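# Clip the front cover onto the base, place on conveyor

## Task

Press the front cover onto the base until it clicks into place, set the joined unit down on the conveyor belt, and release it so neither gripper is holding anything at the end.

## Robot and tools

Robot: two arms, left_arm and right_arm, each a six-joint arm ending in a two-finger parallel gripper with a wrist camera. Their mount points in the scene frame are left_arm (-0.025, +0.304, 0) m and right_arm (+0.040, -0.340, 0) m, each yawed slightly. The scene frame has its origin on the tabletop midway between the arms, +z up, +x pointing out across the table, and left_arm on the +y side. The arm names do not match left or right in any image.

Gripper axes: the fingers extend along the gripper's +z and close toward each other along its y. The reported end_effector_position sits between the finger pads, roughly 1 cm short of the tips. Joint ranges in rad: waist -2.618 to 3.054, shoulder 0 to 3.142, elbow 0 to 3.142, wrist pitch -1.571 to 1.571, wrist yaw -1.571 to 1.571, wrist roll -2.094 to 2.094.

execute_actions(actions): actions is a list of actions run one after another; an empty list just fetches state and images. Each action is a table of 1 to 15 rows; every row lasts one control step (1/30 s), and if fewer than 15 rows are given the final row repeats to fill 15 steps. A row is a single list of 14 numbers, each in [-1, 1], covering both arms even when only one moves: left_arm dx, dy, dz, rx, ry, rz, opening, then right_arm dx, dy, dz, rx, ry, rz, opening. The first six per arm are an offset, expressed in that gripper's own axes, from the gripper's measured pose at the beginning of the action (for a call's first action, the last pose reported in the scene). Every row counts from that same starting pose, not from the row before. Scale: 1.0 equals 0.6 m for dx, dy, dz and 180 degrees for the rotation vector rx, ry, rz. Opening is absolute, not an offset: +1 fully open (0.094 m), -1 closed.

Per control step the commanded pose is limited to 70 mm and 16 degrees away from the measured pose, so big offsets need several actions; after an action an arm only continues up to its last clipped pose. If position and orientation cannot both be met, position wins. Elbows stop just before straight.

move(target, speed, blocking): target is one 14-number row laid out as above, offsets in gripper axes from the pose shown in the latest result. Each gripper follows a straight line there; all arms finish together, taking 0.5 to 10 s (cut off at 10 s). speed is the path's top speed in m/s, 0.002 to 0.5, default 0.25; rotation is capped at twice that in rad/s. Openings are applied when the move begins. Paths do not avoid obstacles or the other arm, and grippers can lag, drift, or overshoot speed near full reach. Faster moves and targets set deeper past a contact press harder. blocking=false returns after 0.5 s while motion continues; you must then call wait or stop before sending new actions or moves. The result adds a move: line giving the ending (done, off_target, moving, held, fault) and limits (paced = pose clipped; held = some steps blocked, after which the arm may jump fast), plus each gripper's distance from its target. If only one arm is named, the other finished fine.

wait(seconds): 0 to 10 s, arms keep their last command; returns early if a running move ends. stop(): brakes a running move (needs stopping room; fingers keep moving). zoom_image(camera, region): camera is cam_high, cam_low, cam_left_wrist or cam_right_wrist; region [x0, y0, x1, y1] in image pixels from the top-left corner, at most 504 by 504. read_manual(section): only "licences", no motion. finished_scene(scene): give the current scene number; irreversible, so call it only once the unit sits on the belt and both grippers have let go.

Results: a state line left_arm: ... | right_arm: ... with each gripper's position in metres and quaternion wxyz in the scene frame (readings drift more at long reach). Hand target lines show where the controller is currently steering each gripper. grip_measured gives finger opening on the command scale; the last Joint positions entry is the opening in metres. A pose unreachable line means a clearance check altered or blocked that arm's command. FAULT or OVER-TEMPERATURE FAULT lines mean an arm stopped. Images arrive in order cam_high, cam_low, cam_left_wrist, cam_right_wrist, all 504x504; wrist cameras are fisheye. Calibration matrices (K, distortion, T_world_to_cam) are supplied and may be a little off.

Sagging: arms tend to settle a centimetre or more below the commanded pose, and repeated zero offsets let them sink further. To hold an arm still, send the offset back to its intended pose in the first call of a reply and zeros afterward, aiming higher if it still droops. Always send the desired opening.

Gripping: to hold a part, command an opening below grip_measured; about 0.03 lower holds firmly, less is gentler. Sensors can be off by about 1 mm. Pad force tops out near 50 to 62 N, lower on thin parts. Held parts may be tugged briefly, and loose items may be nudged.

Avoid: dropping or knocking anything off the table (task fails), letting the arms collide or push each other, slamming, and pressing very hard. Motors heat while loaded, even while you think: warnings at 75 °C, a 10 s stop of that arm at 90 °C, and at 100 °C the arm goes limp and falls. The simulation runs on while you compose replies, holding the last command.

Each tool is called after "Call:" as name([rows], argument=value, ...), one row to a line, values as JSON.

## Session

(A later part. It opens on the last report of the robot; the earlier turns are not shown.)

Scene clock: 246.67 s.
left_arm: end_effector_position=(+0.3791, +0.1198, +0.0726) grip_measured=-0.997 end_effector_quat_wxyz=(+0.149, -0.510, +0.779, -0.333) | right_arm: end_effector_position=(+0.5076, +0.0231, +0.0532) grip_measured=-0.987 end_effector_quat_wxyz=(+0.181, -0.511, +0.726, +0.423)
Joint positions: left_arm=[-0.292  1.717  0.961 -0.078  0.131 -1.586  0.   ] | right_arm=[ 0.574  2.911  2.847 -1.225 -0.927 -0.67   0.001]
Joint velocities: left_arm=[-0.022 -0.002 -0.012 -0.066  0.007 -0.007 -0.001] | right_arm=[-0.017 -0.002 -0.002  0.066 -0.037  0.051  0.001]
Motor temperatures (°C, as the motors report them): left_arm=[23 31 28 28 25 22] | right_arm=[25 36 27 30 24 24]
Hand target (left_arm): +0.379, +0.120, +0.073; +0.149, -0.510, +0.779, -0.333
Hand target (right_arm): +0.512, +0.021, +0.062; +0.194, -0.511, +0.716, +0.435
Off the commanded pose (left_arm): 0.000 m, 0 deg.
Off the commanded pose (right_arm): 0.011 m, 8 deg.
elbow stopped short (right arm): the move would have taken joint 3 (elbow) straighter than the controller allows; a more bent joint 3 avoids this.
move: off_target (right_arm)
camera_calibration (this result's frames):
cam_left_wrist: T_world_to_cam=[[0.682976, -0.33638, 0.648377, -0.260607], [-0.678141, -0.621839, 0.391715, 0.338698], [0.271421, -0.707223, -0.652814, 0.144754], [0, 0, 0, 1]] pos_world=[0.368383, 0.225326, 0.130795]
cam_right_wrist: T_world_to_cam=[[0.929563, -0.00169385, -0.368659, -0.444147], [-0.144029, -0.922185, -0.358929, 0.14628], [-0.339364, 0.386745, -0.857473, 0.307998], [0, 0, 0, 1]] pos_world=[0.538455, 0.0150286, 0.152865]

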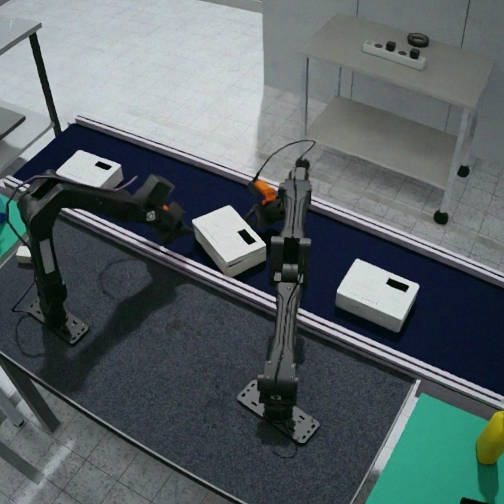

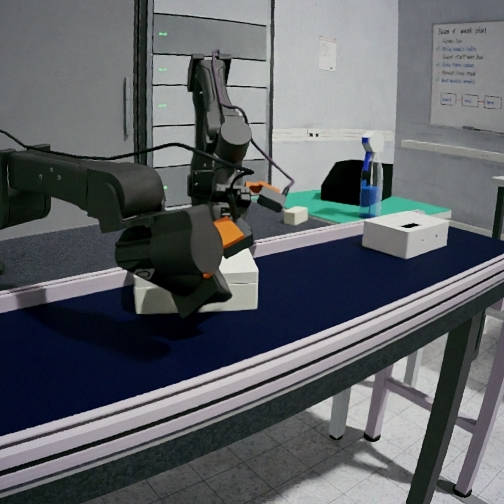

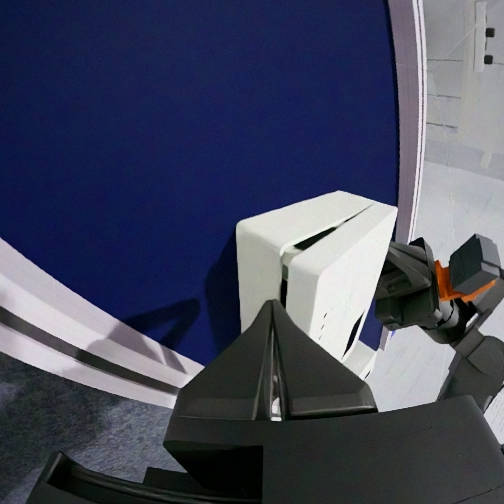

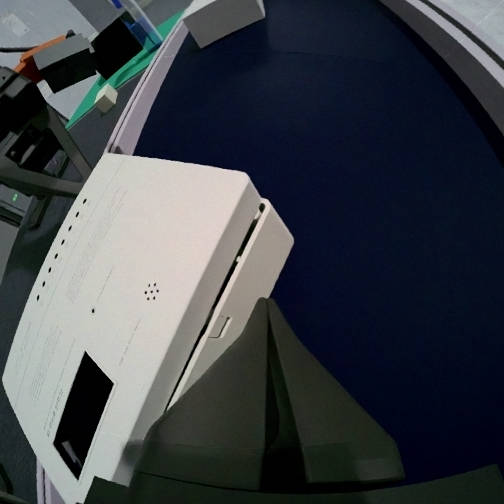

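Call:
move(target=[0.002,-0.03,0.022,0,0,0,-1, -0.012,0.003,-0.01,0,0,0,-1], speed=0.02)

Scene clock: 248.37 s.
left_arm: end_effector_position=(+0.3954, +0.1133, +0.0720) grip_measured=-0.997 end_effector_quat_wxyz=(+0.149, -0.511, +0.778, -0.333) | right_arm: end_effector_position=(+0.5083, +0.0224, +0.0521) grip_measured=-0.987 end_effector_quat_wxyz=(+0.180, -0.509, +0.729, +0.420)
Joint positions: left_arm=[-0.292  1.779  1.034 -0.088  0.131 -1.59   0.   ] | right_arm=[ 0.574  2.911  2.847 -1.225 -0.919 -0.664  0.001]
Joint velocities: left_arm=[ 0.002  0.017  0.002 -0.051 -0.022 -0.125  0.   ] | right_arm=[-0.012 -0.012 -0.022 -0.022 -0.022 -0.037 -0.   ]
Motor temperatures (°C, as the motors report them): left_arm=[23 30 28 28 25 22] | right_arm=[25 36 27 30 24 24]
Hand target (left_arm): +0.399, +0.109, +0.075; +0.149, -0.510, +0.779, -0.333
Hand target (right_arm): +0.510, +0.022, +0.062; +0.186, -0.509, +0.727, +0.422
Off the commanded pose (left_arm): 0.006 m, 0 deg.
Off the commanded pose (right_arm): 0.010 m, 1 deg.
elbow stopped short (right arm): the move would have taken joint 3 (elbow) straighter than the controller allows; a more bent joint 3 avoids this.
move: done
camera_calibration (this result's frames):
cam_left_wrist: T_world_to_cam=[[0.685003, -0.332718, 0.648129, -0.274776], [-0.67562, -0.622981, 0.39425, 0.344924], [0.272598, -0.70795, -0.651534, 0.134905], [0, 0, 0, 1]] pos_world=[0.384485, 0.218964, 0.129999]
cam_right_wrist: T_world_to_cam=[[0.928878, -0.0100319, -0.37025, -0.444526], [-0.149978, -0.924202, -0.351222, 0.148038], [-0.338662, 0.381772, -0.859976, 0.307417], [0, 0, 0, 1]] pos_world=[0.539223, 0.0149944, 0.151779]

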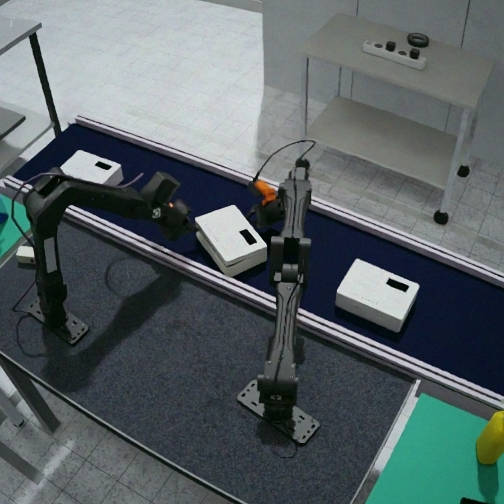

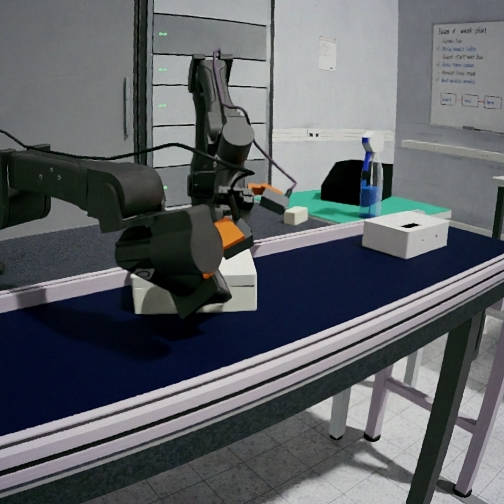

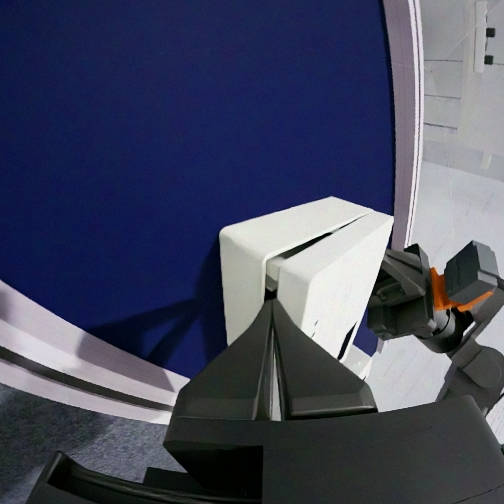

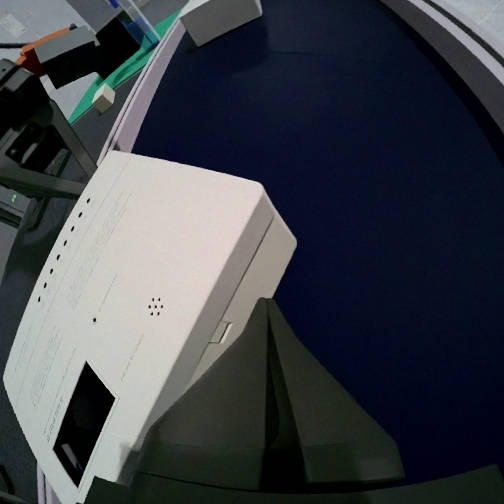

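Call:
move(target=[0.146,0.052,-0.035,0,0,0,-1, -0.03,0,-0.17,0,0,0,-1], speed=0.1)

Scene clock: 250.53 s.
left_arm: end_effector_position=(+0.3245, +0.0474, +0.0704) grip_measured=-0.997 end_effector_quat_wxyz=(+0.138, -0.511, +0.782, -0.330) | right_arm: end_effector_position=(+0.5328, -0.0494, +0.0982) grip_measured=-0.987 end_effector_quat_wxyz=(+0.202, -0.480, +0.752, +0.404)
Joint positions: left_arm=[-0.564  1.682  0.922 -0.081 -0.036 -1.794  0.   ] | right_arm=[ 0.44   2.813  2.847 -1.369 -0.916 -0.739  0.001]
Joint velocities: left_arm=[-0.007 -0.002  0.017 -0.051  0.022  0.022  0.   ] | right_arm=[-0.002  0.002  0.002 -0.066 -0.051 -0.037  0.   ]
Motor temperatures (°C, as the motors report them): left_arm=[23 31 28 28 25 22] | right_arm=[25 37 27 30 24 24]
Hand target (left_arm): +0.324, +0.049, +0.075; +0.148, -0.512, +0.778, -0.332
Hand target (right_arm): +0.533, -0.049, +0.122; +0.224, -0.488, +0.737, +0.410
Off the commanded pose (left_arm): 0.007 m, 1 deg.
Off the commanded pose (right_arm): 0.026 m, 5 deg.
elbow stopped short (right arm): the move would have taken joint 3 (elbow) straighter than the controller allows; a more bent joint 3 avoids this.
move: off_target (right_arm)
camera_calibration (this result's frames):
cam_left_wrist: T_world_to_cam=[[0.695391, -0.337696, 0.634344, -0.249252], [-0.673215, -0.61495, 0.410631, 0.254264], [0.251422, -0.712599, -0.654973, 0.113907], [0, 0, 0, 1]] pos_world=[0.315864, 0.153358, 0.128309]
cam_right_wrist: T_world_to_cam=[[0.930163, -0.097657, -0.353921, -0.457621], [-0.227163, -0.910388, -0.345819, 0.142813], [-0.288434, 0.402065, -0.868993, 0.357846], [0, 0, 0, 1]] pos_world=[0.561319, -0.0585523, 0.198391]

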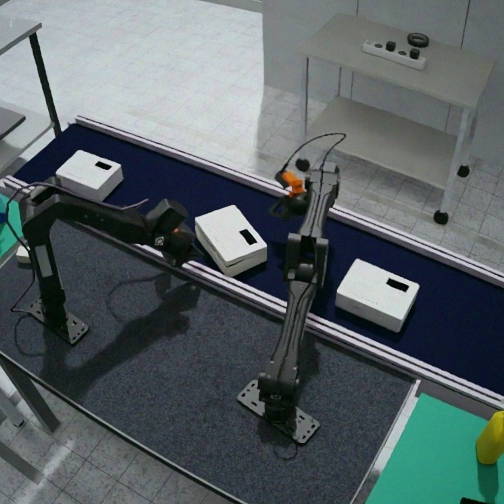

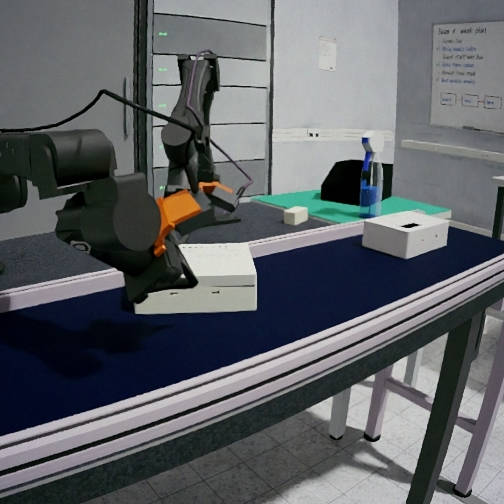

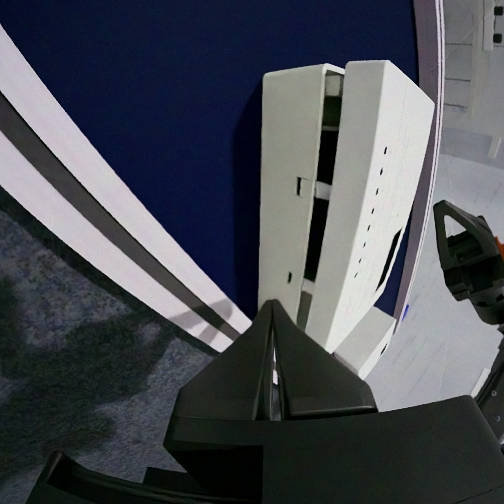

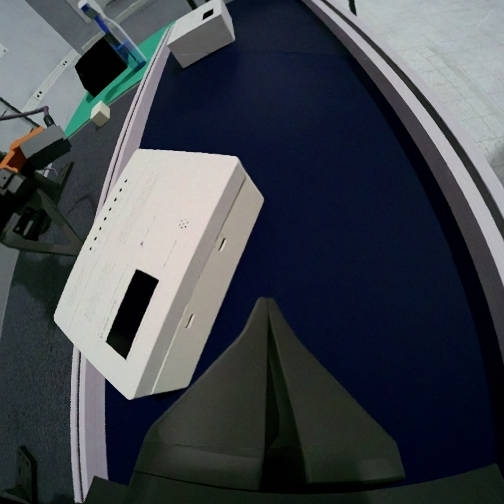

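Call:
move(target=[0.004,-0.046,0.031,0,0,0,-1, -0.02,0.06,-0.03,0,0,0,-1], speed=0.03)

Scene clock: 253.37 s.
left_arm: end_effector_position=(+0.3488, +0.0279, +0.0748) grip_measured=-0.997 end_effector_quat_wxyz=(+0.138, -0.510, +0.780, -0.337) | right_arm: end_effector_position=(+0.5126, -0.0565, +0.1229) grip_measured=-0.987 end_effector_quat_wxyz=(+0.195, -0.475, +0.758, +0.401)
Joint positions: left_arm=[-0.564  1.779  1.045 -0.093 -0.031 -1.796  0.   ] | right_arm=[ 0.44   2.583  2.502 -1.266 -0.905 -0.729  0.001]
Joint velocities: left_arm=[-0.002  0.007 -0.002 -0.022  0.037 -0.007  0.001] | right_arm=[-0.002 -0.002 -0.022  0.037 -0.095 -0.007  0.   ]
Motor temperatures (°C, as the motors report them): left_arm=[23 30 28 28 25 22] | right_arm=[25 37 27 30 24 24]
Hand target (left_arm): +0.353, +0.031, +0.075; +0.138, -0.511, +0.782, -0.330
Hand target (right_arm): +0.509, -0.050, +0.132; +0.202, -0.481, +0.752, +0.404
Off the commanded pose (left_arm): 0.005 m, 1 deg.
Off the commanded pose (right_arm): 0.012 m, 1 deg.
move: off_target (right_arm)
camera_calibration (this result's frames):
cam_left_wrist: T_world_to_cam=[[0.689037, -0.33117, 0.644635, -0.274223], [-0.678075, -0.608569, 0.412138, 0.258281], [0.255817, -0.721089, -0.643885, 0.0946183], [0, 0, 0, 1]] pos_world=[0.339878, 0.134596, 0.131249]
cam_right_wrist: T_world_to_cam=[[0.923679, -0.110808, -0.366795, -0.426646], [-0.240294, -0.913153, -0.329257, 0.144855], [-0.298456, 0.392267, -0.870087, 0.381058], [0, 0, 0, 1]] pos_world=[0.54262, -0.0644774, 0.222757]

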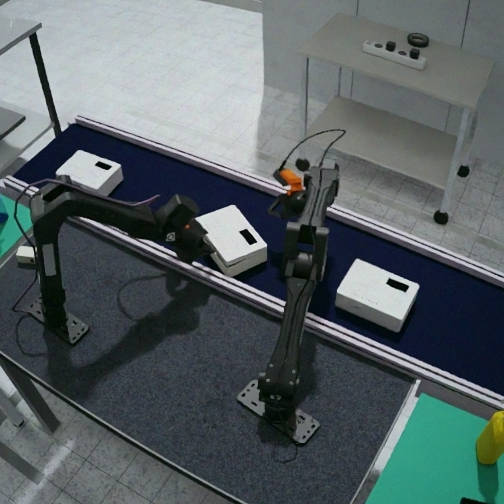

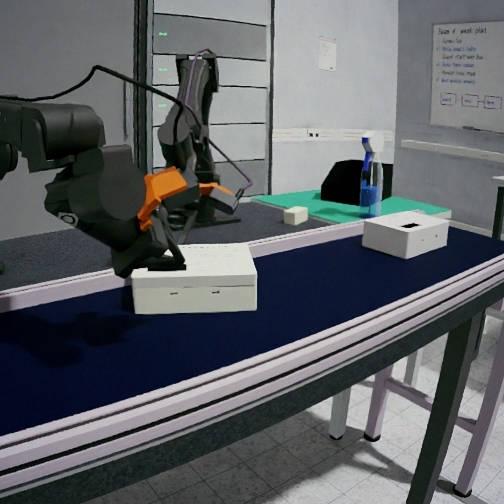

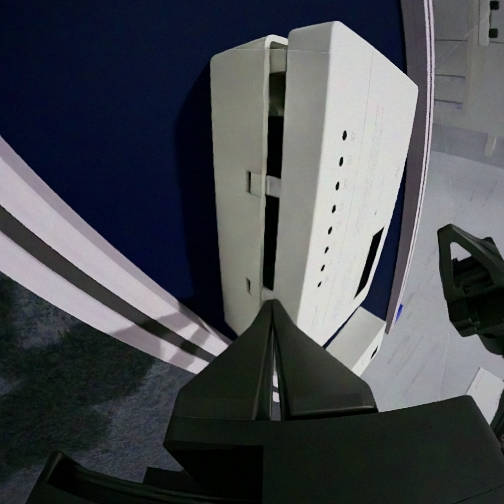

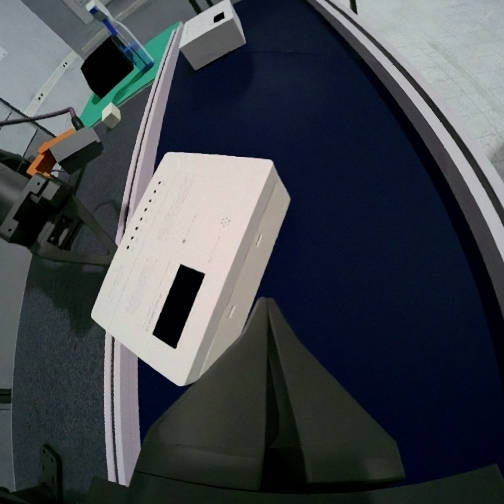

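Call:
zoom_image(camera="cam_left_wrist", region=[200,10,350,310])

Call:
zoom_image(camera="cam_right_wrist", region=[80,140,310,400])

Region (200, 10, 350, 310) of cam_left_wrist's 504x504 image, scaled by 1.680, with more detail than that image has.

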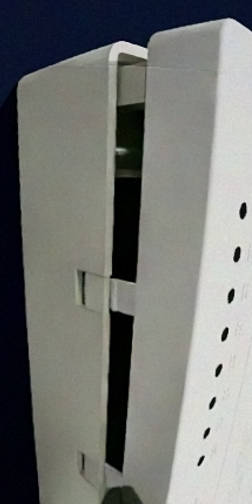

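Region (80, 140, 310, 400) of cam_right_wrist's 504x504 image, scaled by 1.938, with more detail than that image has; it fills the left 446 columns of this view, and the rest is white.

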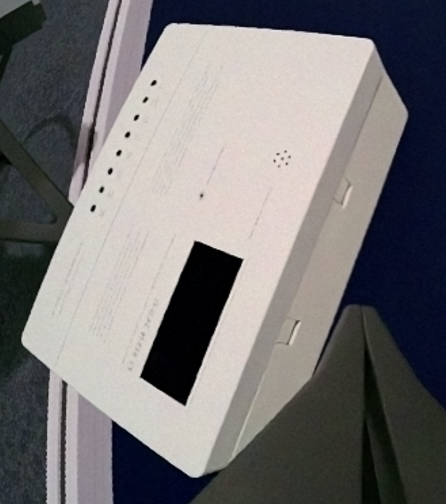

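Call:
move(target=[0,0.02,-0.027,0,0,0,-1, 0.175,0.221,0.049,0.023,-0.128,-0.293,-1], speed=0.2)

Scene clock: 258.37 s.
left_arm: end_effector_position=(+0.3361, +0.0376, +0.0749) grip_measured=-0.997 end_effector_quat_wxyz=(+0.136, -0.513, +0.779, -0.334) | right_arm: end_effector_position=(+0.3574, -0.0632, +0.0868) grip_measured=-0.987 end_effector_quat_wxyz=(-0.513, +0.664, -0.444, -0.315)
Joint positions: left_arm=[-0.564  1.724  0.985 -0.093 -0.031 -1.802  0.   ] | right_arm=[ 0.484  1.901  0.818  0.404 -1.115 -1.057  0.001]
Joint velocities: left_arm=[-0.007 -0.007 -0.012 -0.037 -0.022 -0.022  0.   ] | right_arm=[-0.002  0.012 -0.012 -0.022 -0.066  0.037 -0.   ]
Motor temperatures (°C, as the motors report them): left_arm=[23 31 28 28 25 22] | right_arm=[25 37 27 30 24 24]
Hand target (left_arm): +0.331, +0.037, +0.079; +0.138, -0.510, +0.780, -0.337
Hand target (right_arm): +0.347, -0.060, +0.093; -0.513, +0.664, -0.434, -0.329
Off the commanded pose (left_arm): 0.006 m, 0 deg.
Off the commanded pose (right_arm): 0.014 m, 2 deg.
move: off_target (right_arm)
camera_calibration (this result's frames):
cam_left_wrist: T_world_to_cam=[[0.695144, -0.328244, 0.639555, -0.264115], [-0.672344, -0.61173, 0.41682, 0.253331], [0.254416, -0.719751, -0.645934, 0.105475], [0, 0, 0, 1]] pos_world=[0.327089, 0.144192, 0.131453]
cam_right_wrist: T_world_to_cam=[[0.855249, 0.162766, 0.491992, -0.329954], [0.45044, -0.70291, -0.550473, -0.124902], [0.256228, 0.692405, -0.67448, 0.10975], [0, 0, 0, 1]] pos_world=[0.310333, -0.110081, 0.167604]

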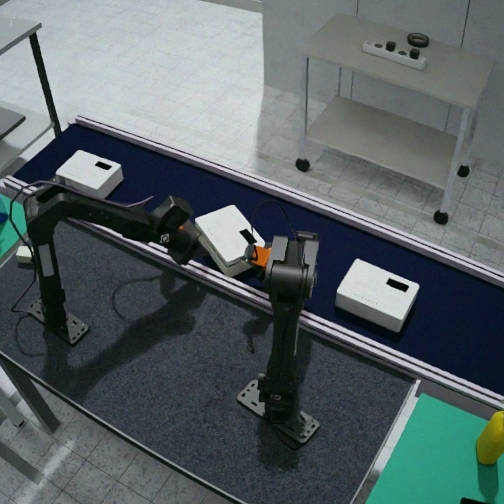

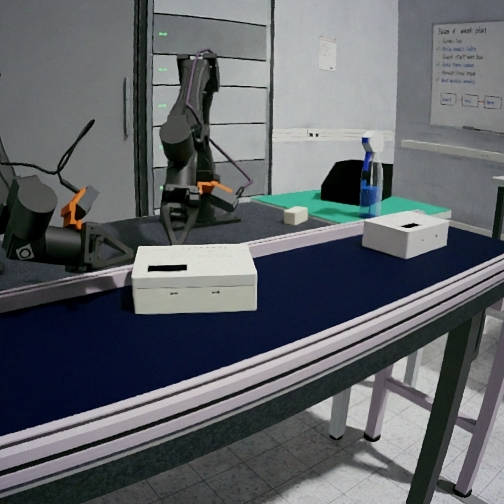

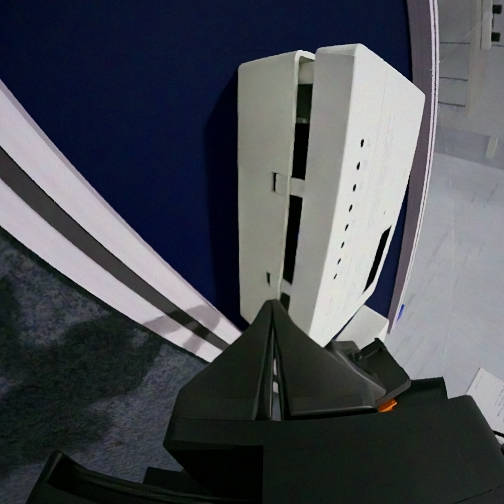

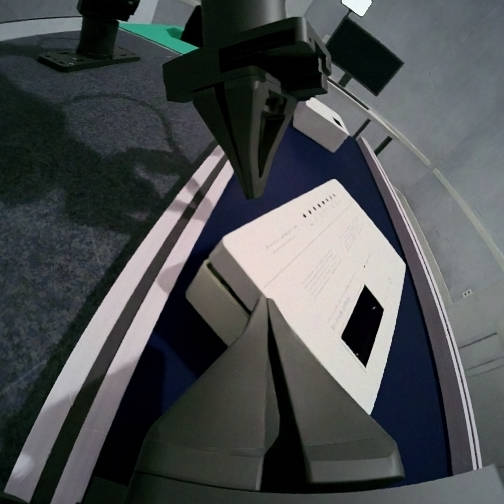

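Call:
move(target=[0,0,0,0,0,0,-1, 0.015,0.034,-0.003,0,0,0,-1], speed=0.04)

Call:
zoom_image(camera="cam_low", region=[60,210,210,325])

Scene clock: 259.40 s.
left_arm: end_effector_position=(+0.3361, +0.0376, +0.0749) grip_measured=-0.997 end_effector_quat_wxyz=(+0.136, -0.513, +0.779, -0.334) | right_arm: end_effector_position=(+0.3464, -0.0671, +0.0770) grip_measured=-0.987 end_effector_quat_wxyz=(-0.515, +0.664, -0.443, -0.312)
Joint positions: left_arm=[-0.564  1.724  0.985 -0.093 -0.031 -1.802  0.   ] | right_arm=[ 0.484  1.901  0.753  0.478 -1.114 -1.056  0.001]
Joint velocities: left_arm=[-0.022 -0.007  0.002 -0.007 -0.022 -0.051  0.001] | right_arm=[-0.017 -0.012 -0.022  0.066  0.037  0.037  0.   ]
Motor temperatures (°C, as the motors report them): left_arm=[23 31 28 28 25 22] | right_arm=[25 37 27 30 24 24]
Hand target (left_arm): +0.336, +0.038, +0.075; +0.136, -0.513, +0.779, -0.334
Hand target (right_arm): +0.342, -0.069, +0.071; -0.512, +0.664, -0.444, -0.315
Off the commanded pose (left_arm): 0.000 m, 0 deg.
Off the commanded pose (right_arm): 0.007 m, 0 deg.
move: done
camera_calibration (this result's frames):
cam_left_wrist: T_world_to_cam=[[0.695144, -0.328244, 0.639555, -0.264115], [-0.672344, -0.61173, 0.41682, 0.253331], [0.254416, -0.719751, -0.645934, 0.105475], [0, 0, 0, 1]] pos_world=[0.327089, 0.144192, 0.131453]
cam_right_wrist: T_world_to_cam=[[0.851549, 0.160771, 0.499016, -0.314527], [0.453863, -0.702512, -0.548165, -0.129327], [0.262436, 0.693274, -0.671192, 0.106326], [0, 0, 0, 1]] pos_world=[0.298628, -0.114, 0.157426]

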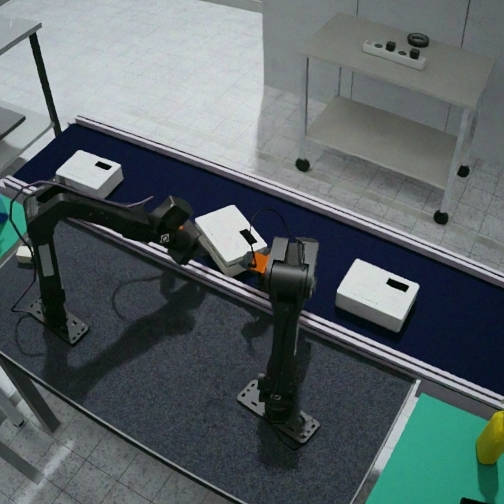

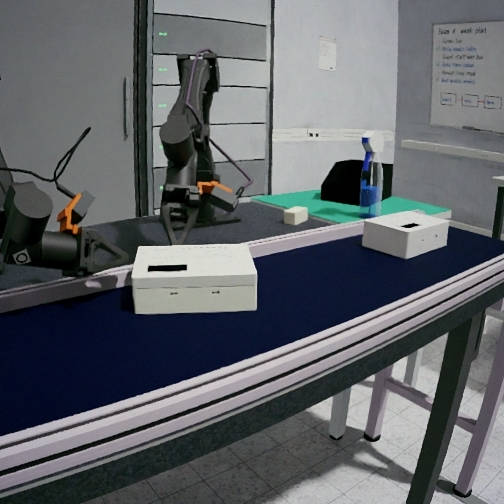

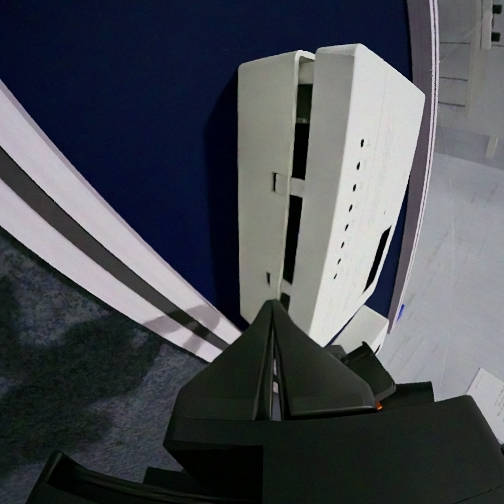

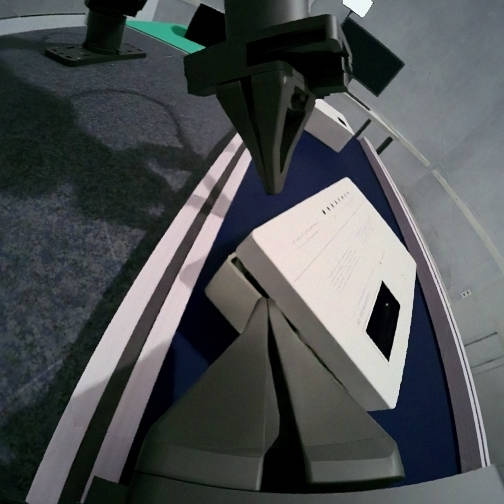

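Region (60, 210, 210, 325) of cam_low's 504x504 image, scaled by 3.360, with more detail than that image has; it fills the top 386 rows of this view, and the rest is white.

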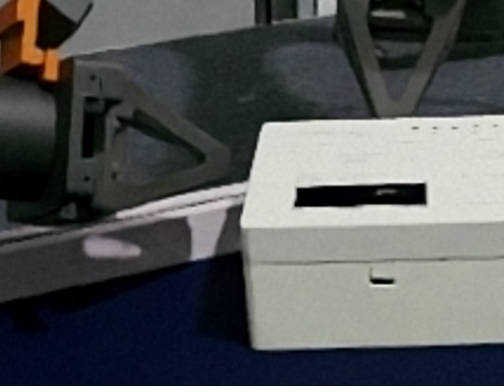

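Call:
move(target=[0,0,0,0,0,0,-1, 0.011,-0.005,0.021,0,0,0,-1], speed=0.015)

Call:
zoom_image(camera="cam_low", region=[60,210,210,325])

Call:
zoom_image(camera="cam_left_wrist", region=[230,30,370,310])

Scene clock: 260.93 s.
left_arm: end_effector_position=(+0.3361, +0.0376, +0.0749) grip_measured=-0.997 end_effector_quat_wxyz=(+0.136, -0.513, +0.779, -0.334) | right_arm: end_effector_position=(+0.3493, -0.0628, +0.0688) grip_measured=-0.987 end_effector_quat_wxyz=(-0.517, +0.664, -0.445, -0.308)
Joint positions: left_arm=[-0.564  1.724  0.985 -0.093 -0.031 -1.802  0.   ] | right_arm=[ 0.496  1.939  0.753  0.538 -1.096 -1.035  0.001]
Joint velocities: left_arm=[-0.017  0.002  0.007  0.022  0.051  0.007  0.   ] | right_arm=[ 0.007  0.012  0.012 -0.007 -0.037 -0.007  0.001]
Motor temperatures (°C, as the motors report them): left_arm=[23 31 28 28 25 22] | right_arm=[25 36 27 30 24 24]
Hand target (left_arm): +0.336, +0.038, +0.075; +0.136, -0.513, +0.779, -0.334
Hand target (right_arm): +0.352, -0.056, +0.069; -0.515, +0.664, -0.442, -0.312
Off the commanded pose (left_arm): 0.000 m, 0 deg.
Off the commanded pose (right_arm): 0.007 m, 1 deg.
move: done
camera_calibration (this result's frames):
cam_left_wrist: T_world_to_cam=[[0.695144, -0.328244, 0.639555, -0.264115], [-0.672344, -0.61173, 0.41682, 0.253331], [0.254416, -0.719751, -0.645934, 0.105475], [0, 0, 0, 1]] pos_world=[0.327089, 0.144192, 0.131453]
cam_right_wrist: T_world_to_cam=[[0.850657, 0.154973, 0.50236, -0.313877], [0.450509, -0.707404, -0.544629, -0.131574], [0.270968, 0.68961, -0.671576, 0.0938916], [0, 0, 0, 1]] pos_world=[0.300835, -0.109182, 0.149075]

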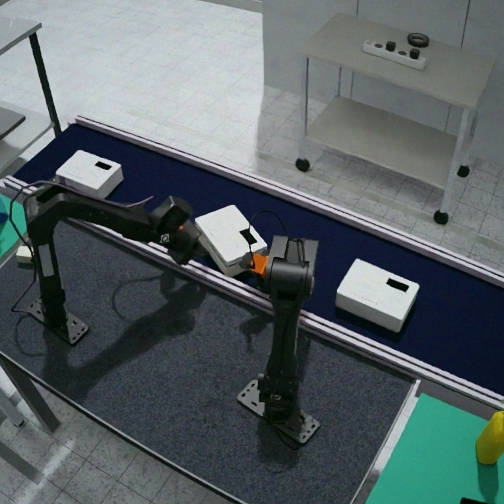

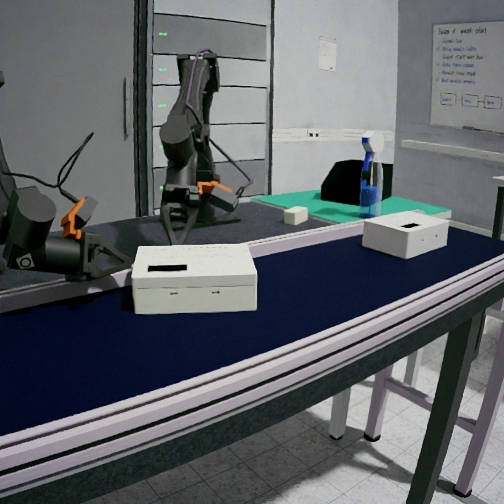

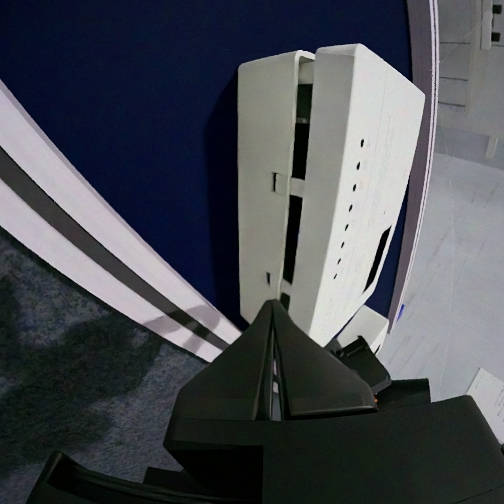

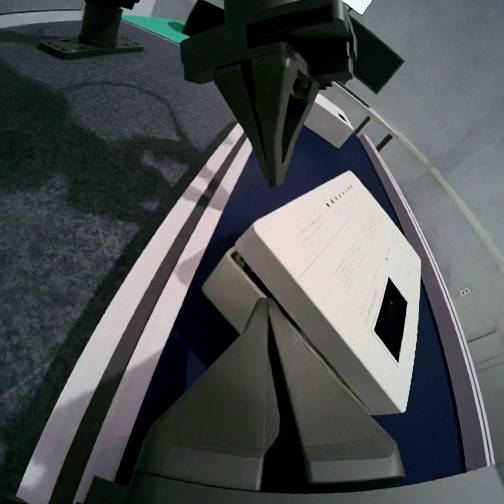

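Region (60, 210, 210, 325) of cam_low's 504x504 image, scaled by 3.360, with more detail than that image has; it fills the top 386 rows of this view, and the rest is white.

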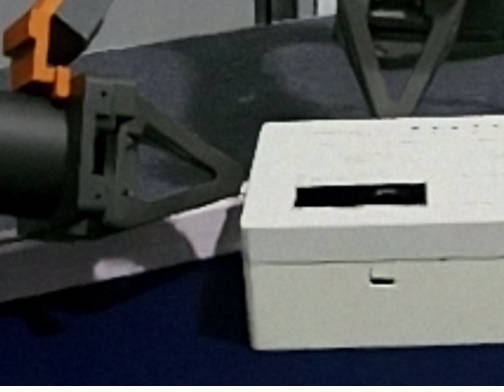

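Region (230, 30, 370, 310) of cam_left_wrist's 504x504 image, scaled by 1.800, with more detail than that image has.

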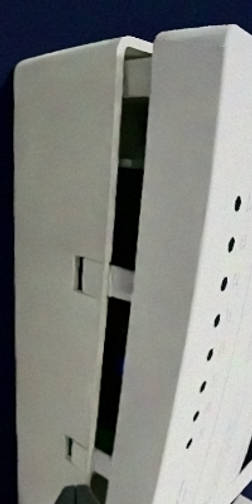

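Call:
move(target=[0,0,0,0,0,0,-1, 0,-0.0095,0.016,0,0,0,-1], speed=0.015)

Call:
zoom_image(camera="cam_left_wrist", region=[230,30,370,310])

Scene clock: 262.20 s.
left_arm: end_effector_position=(+0.3361, +0.0376, +0.0749) grip_measured=-0.997 end_effector_quat_wxyz=(+0.136, -0.513, +0.779, -0.334) | right_arm: end_effector_position=(+0.3524, -0.0599, +0.0668) grip_measured=-0.987 end_effector_quat_wxyz=(-0.517, +0.663, -0.448, -0.303)
Joint positions: left_arm=[-0.564  1.724  0.985 -0.093 -0.031 -1.802  0.   ] | right_arm=[ 0.504  1.949  0.758  0.557 -1.076 -1.021  0.001]
Joint velocities: left_arm=[-0.022 -0.002 -0.012 -0.022 -0.037 -0.007 -0.001] | right_arm=[-0.012 -0.012  0.007 -0.007  0.037 -0.007 -0.001]
Motor temperatures (°C, as the motors report them): left_arm=[23 30 28 28 25 22] | right_arm=[25 36 27 30 24 24]
Hand target (left_arm): +0.336, +0.038, +0.075; +0.136, -0.513, +0.779, -0.334
Hand target (right_arm): +0.355, -0.053, +0.069; -0.517, +0.663, -0.445, -0.308
Off the commanded pose (left_arm): 0.000 m, 0 deg.
Off the commanded pose (right_arm): 0.007 m, 1 deg.
move: done
camera_calibration (this result's frames):
cam_left_wrist: T_world_to_cam=[[0.695144, -0.328244, 0.639555, -0.264115], [-0.672344, -0.61173, 0.41682, 0.253331], [0.254416, -0.719751, -0.645934, 0.105475], [0, 0, 0, 1]] pos_world=[0.327089, 0.144192, 0.131453]
cam_right_wrist: T_world_to_cam=[[0.850635, 0.148479, 0.504355, -0.316483], [0.44447, -0.715491, -0.538999, -0.130705], [0.280831, 0.682662, -0.674616, 0.0859894], [0, 0, 0, 1]] pos_world=[0.303158, -0.105229, 0.14718]

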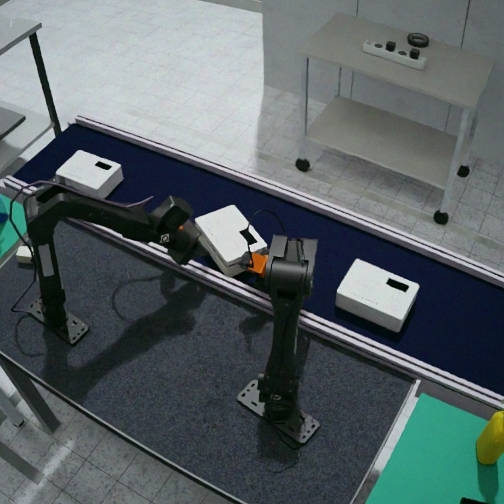

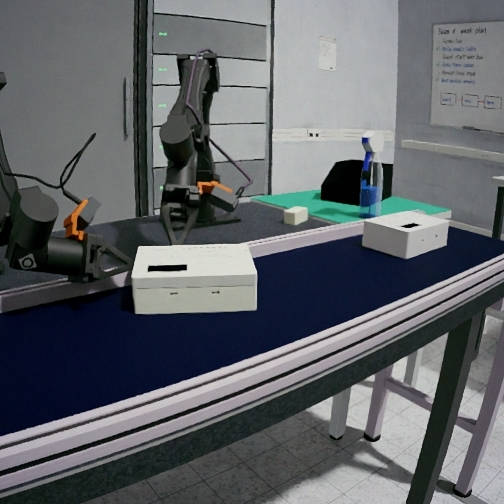

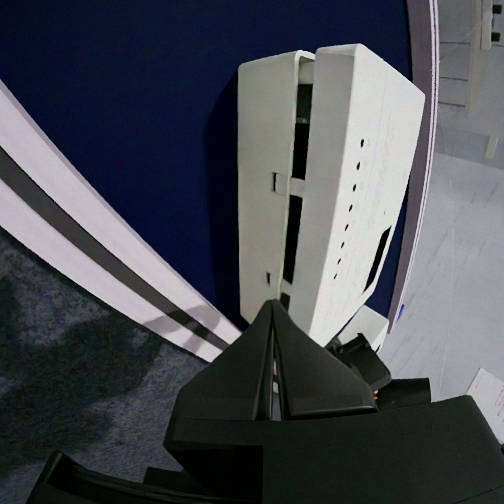

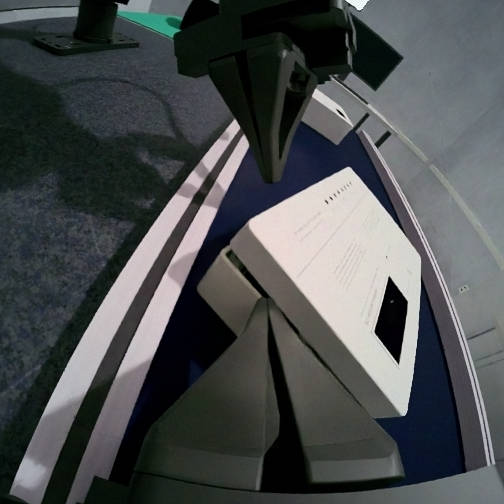

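Region (230, 30, 370, 310) of cam_left_wrist's 504x504 image, scaled by 1.800, with more detail than that image has.

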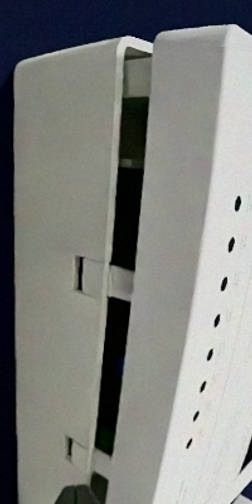

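No contact yet; step ~2.5 mm.

Call:
move(target=[0,0,0,0,0,0,-1, -0.002,-0.009,0.0135,0,0,0,-1], speed=0.015)

Call:
zoom_image(camera="cam_left_wrist", region=[230,30,370,310])

Scene clock: 263.23 s.
left_arm: end_effector_position=(+0.3361, +0.0376, +0.0749) grip_measured=-0.997 end_effector_quat_wxyz=(+0.136, -0.513, +0.779, -0.334) | right_arm: end_effector_position=(+0.3532, -0.0581, +0.0659) grip_measured=-0.987 end_effector_quat_wxyz=(-0.516, +0.663, -0.452, -0.299)
Joint positions: left_arm=[-0.564  1.724  0.985 -0.093 -0.031 -1.802  0.   ] | right_arm=[ 0.512  1.949  0.758  0.562 -1.059 -1.012  0.001]
Joint velocities: left_arm=[-0.007 -0.007 -0.017  0.081  0.007  0.066 -0.001] | right_arm=[-0.007 -0.007 -0.017 -0.037 -0.081  0.051 -0.001]
Motor temperatures (°C, as the motors report them): left_arm=[23 30 28 28 25 22] | right_arm=[25 36 27 30 24 24]
Hand target (left_arm): +0.336, +0.038, +0.075; +0.136, -0.513, +0.779, -0.334
Hand target (right_arm): +0.357, -0.051, +0.068; -0.517, +0.663, -0.448, -0.303
Off the commanded pose (left_arm): 0.000 m, 0 deg.
Off the commanded pose (right_arm): 0.008 m, 1 deg.
move: done
camera_calibration (this result's frames):
cam_left_wrist: T_world_to_cam=[[0.695144, -0.328244, 0.639555, -0.264115], [-0.672344, -0.61173, 0.41682, 0.253331], [0.254416, -0.719751, -0.645934, 0.105475], [0, 0, 0, 1]] pos_world=[0.327089, 0.144192, 0.131453]
cam_right_wrist: T_world_to_cam=[[0.85209, 0.144689, 0.502999, -0.317644], [0.438141, -0.7229, -0.534274, -0.12876], [0.286314, 0.675634, -0.67937, 0.0818963], [0, 0, 0, 1]] pos_world=[0.303628, -0.102452, 0.14662]

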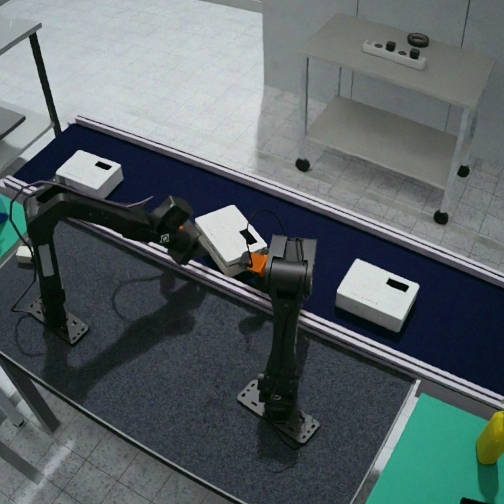

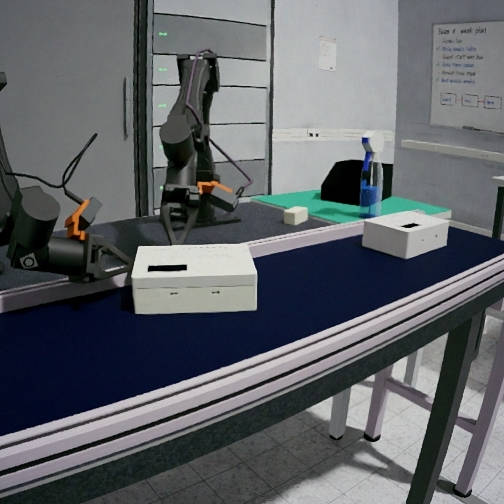

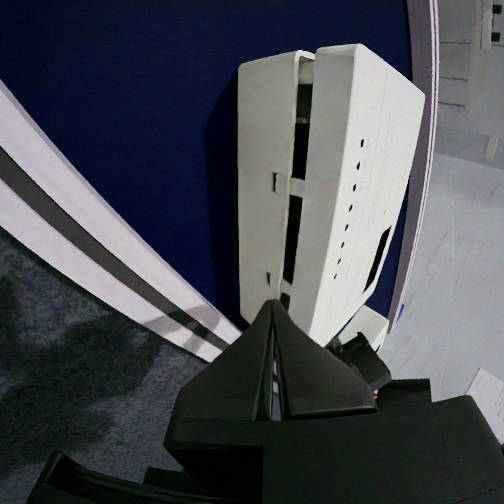

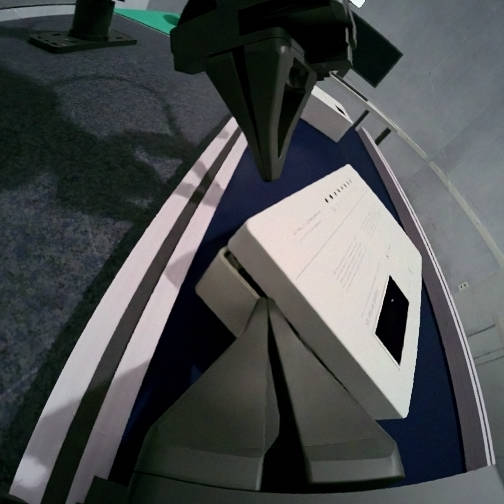

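Region (230, 30, 370, 310) of cam_left_wrist's 504x504 image, scaled by 1.800, with more detail than that image has.

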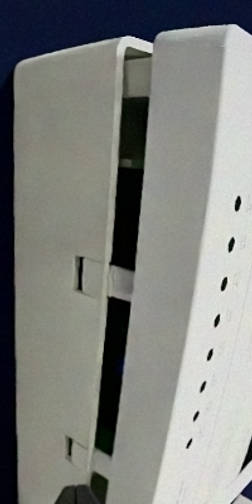

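Call:
move(target=[0,0,0,0,0,0,-1, -0.002,-0.009,0.0135,0,0,0,-1], speed=0.015)

Call:
zoom_image(camera="cam_left_wrist", region=[230,30,370,310])

Scene clock: 264.20 s.
left_arm: end_effector_position=(+0.3361, +0.0376, +0.0749) grip_measured=-0.997 end_effector_quat_wxyz=(+0.136, -0.513, +0.779, -0.334) | right_arm: end_effector_position=(+0.3541, -0.0568, +0.0648) grip_measured=-0.987 end_effector_quat_wxyz=(-0.515, +0.663, -0.457, -0.296)
Joint positions: left_arm=[-0.564  1.724  0.985 -0.093 -0.031 -1.802  0.   ] | right_arm=[ 0.517  1.949  0.758  0.565 -1.044 -1.005  0.001]
Joint velocities: left_arm=[-0.007 -0.002  0.002 -0.037  0.022  0.007  0.   ] | right_arm=[-0.012 -0.002 -0.002 -0.022 -0.051  0.022  0.   ]
Motor temperatures (°C, as the motors report them): left_arm=[23 30 28 28 25 22] | right_arm=[25 36 27 31 24 24]
Hand target (left_arm): +0.336, +0.038, +0.075; +0.136, -0.513, +0.779, -0.334
Hand target (right_arm): +0.358, -0.050, +0.067; -0.516, +0.663, -0.452, -0.299
Off the commanded pose (left_arm): 0.000 m, 0 deg.
Off the commanded pose (right_arm): 0.008 m, 1 deg.
move: done
camera_calibration (this result's frames):
cam_left_wrist: T_world_to_cam=[[0.695144, -0.328244, 0.639555, -0.264115], [-0.672344, -0.61173, 0.41682, 0.253331], [0.254416, -0.719751, -0.645934, 0.105475], [0, 0, 0, 1]] pos_world=[0.327089, 0.144192, 0.131453]
cam_right_wrist: T_world_to_cam=[[0.853988, 0.140557, 0.500947, -0.318855], [0.43092, -0.730632, -0.529608, -0.127014], [0.291568, 0.668147, -0.68452, 0.0780874], [0, 0, 0, 1]] pos_world=[0.304264, -0.100157, 0.145915]

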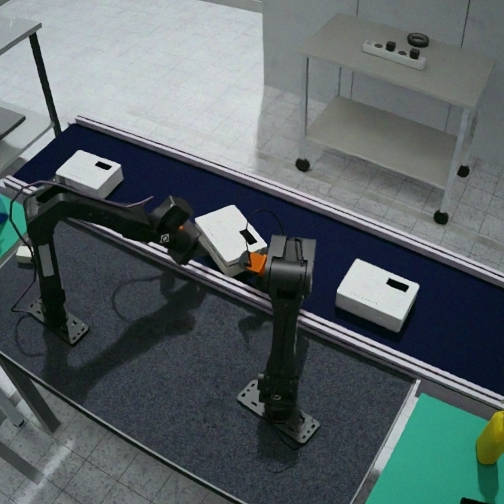

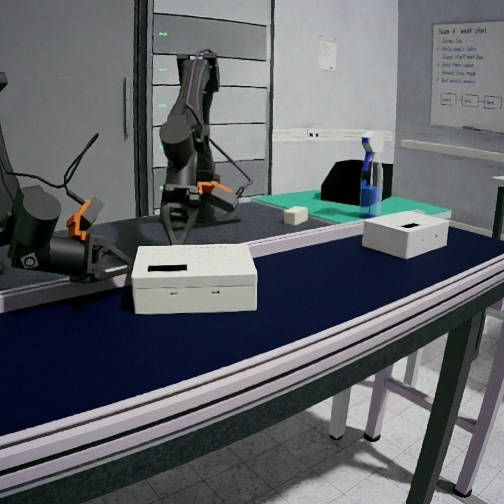

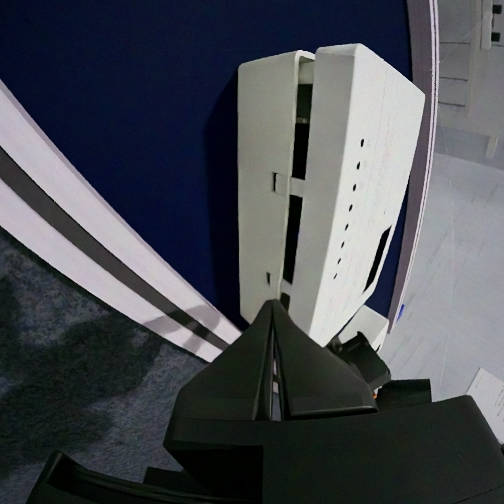

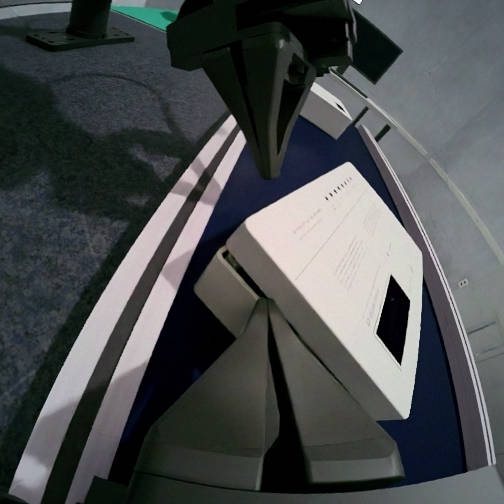

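Region (230, 30, 370, 310) of cam_left_wrist's 504x504 image, scaled by 1.800, with more detail than that image has.

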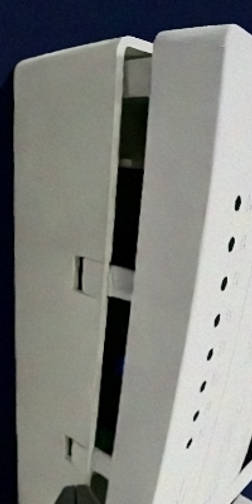

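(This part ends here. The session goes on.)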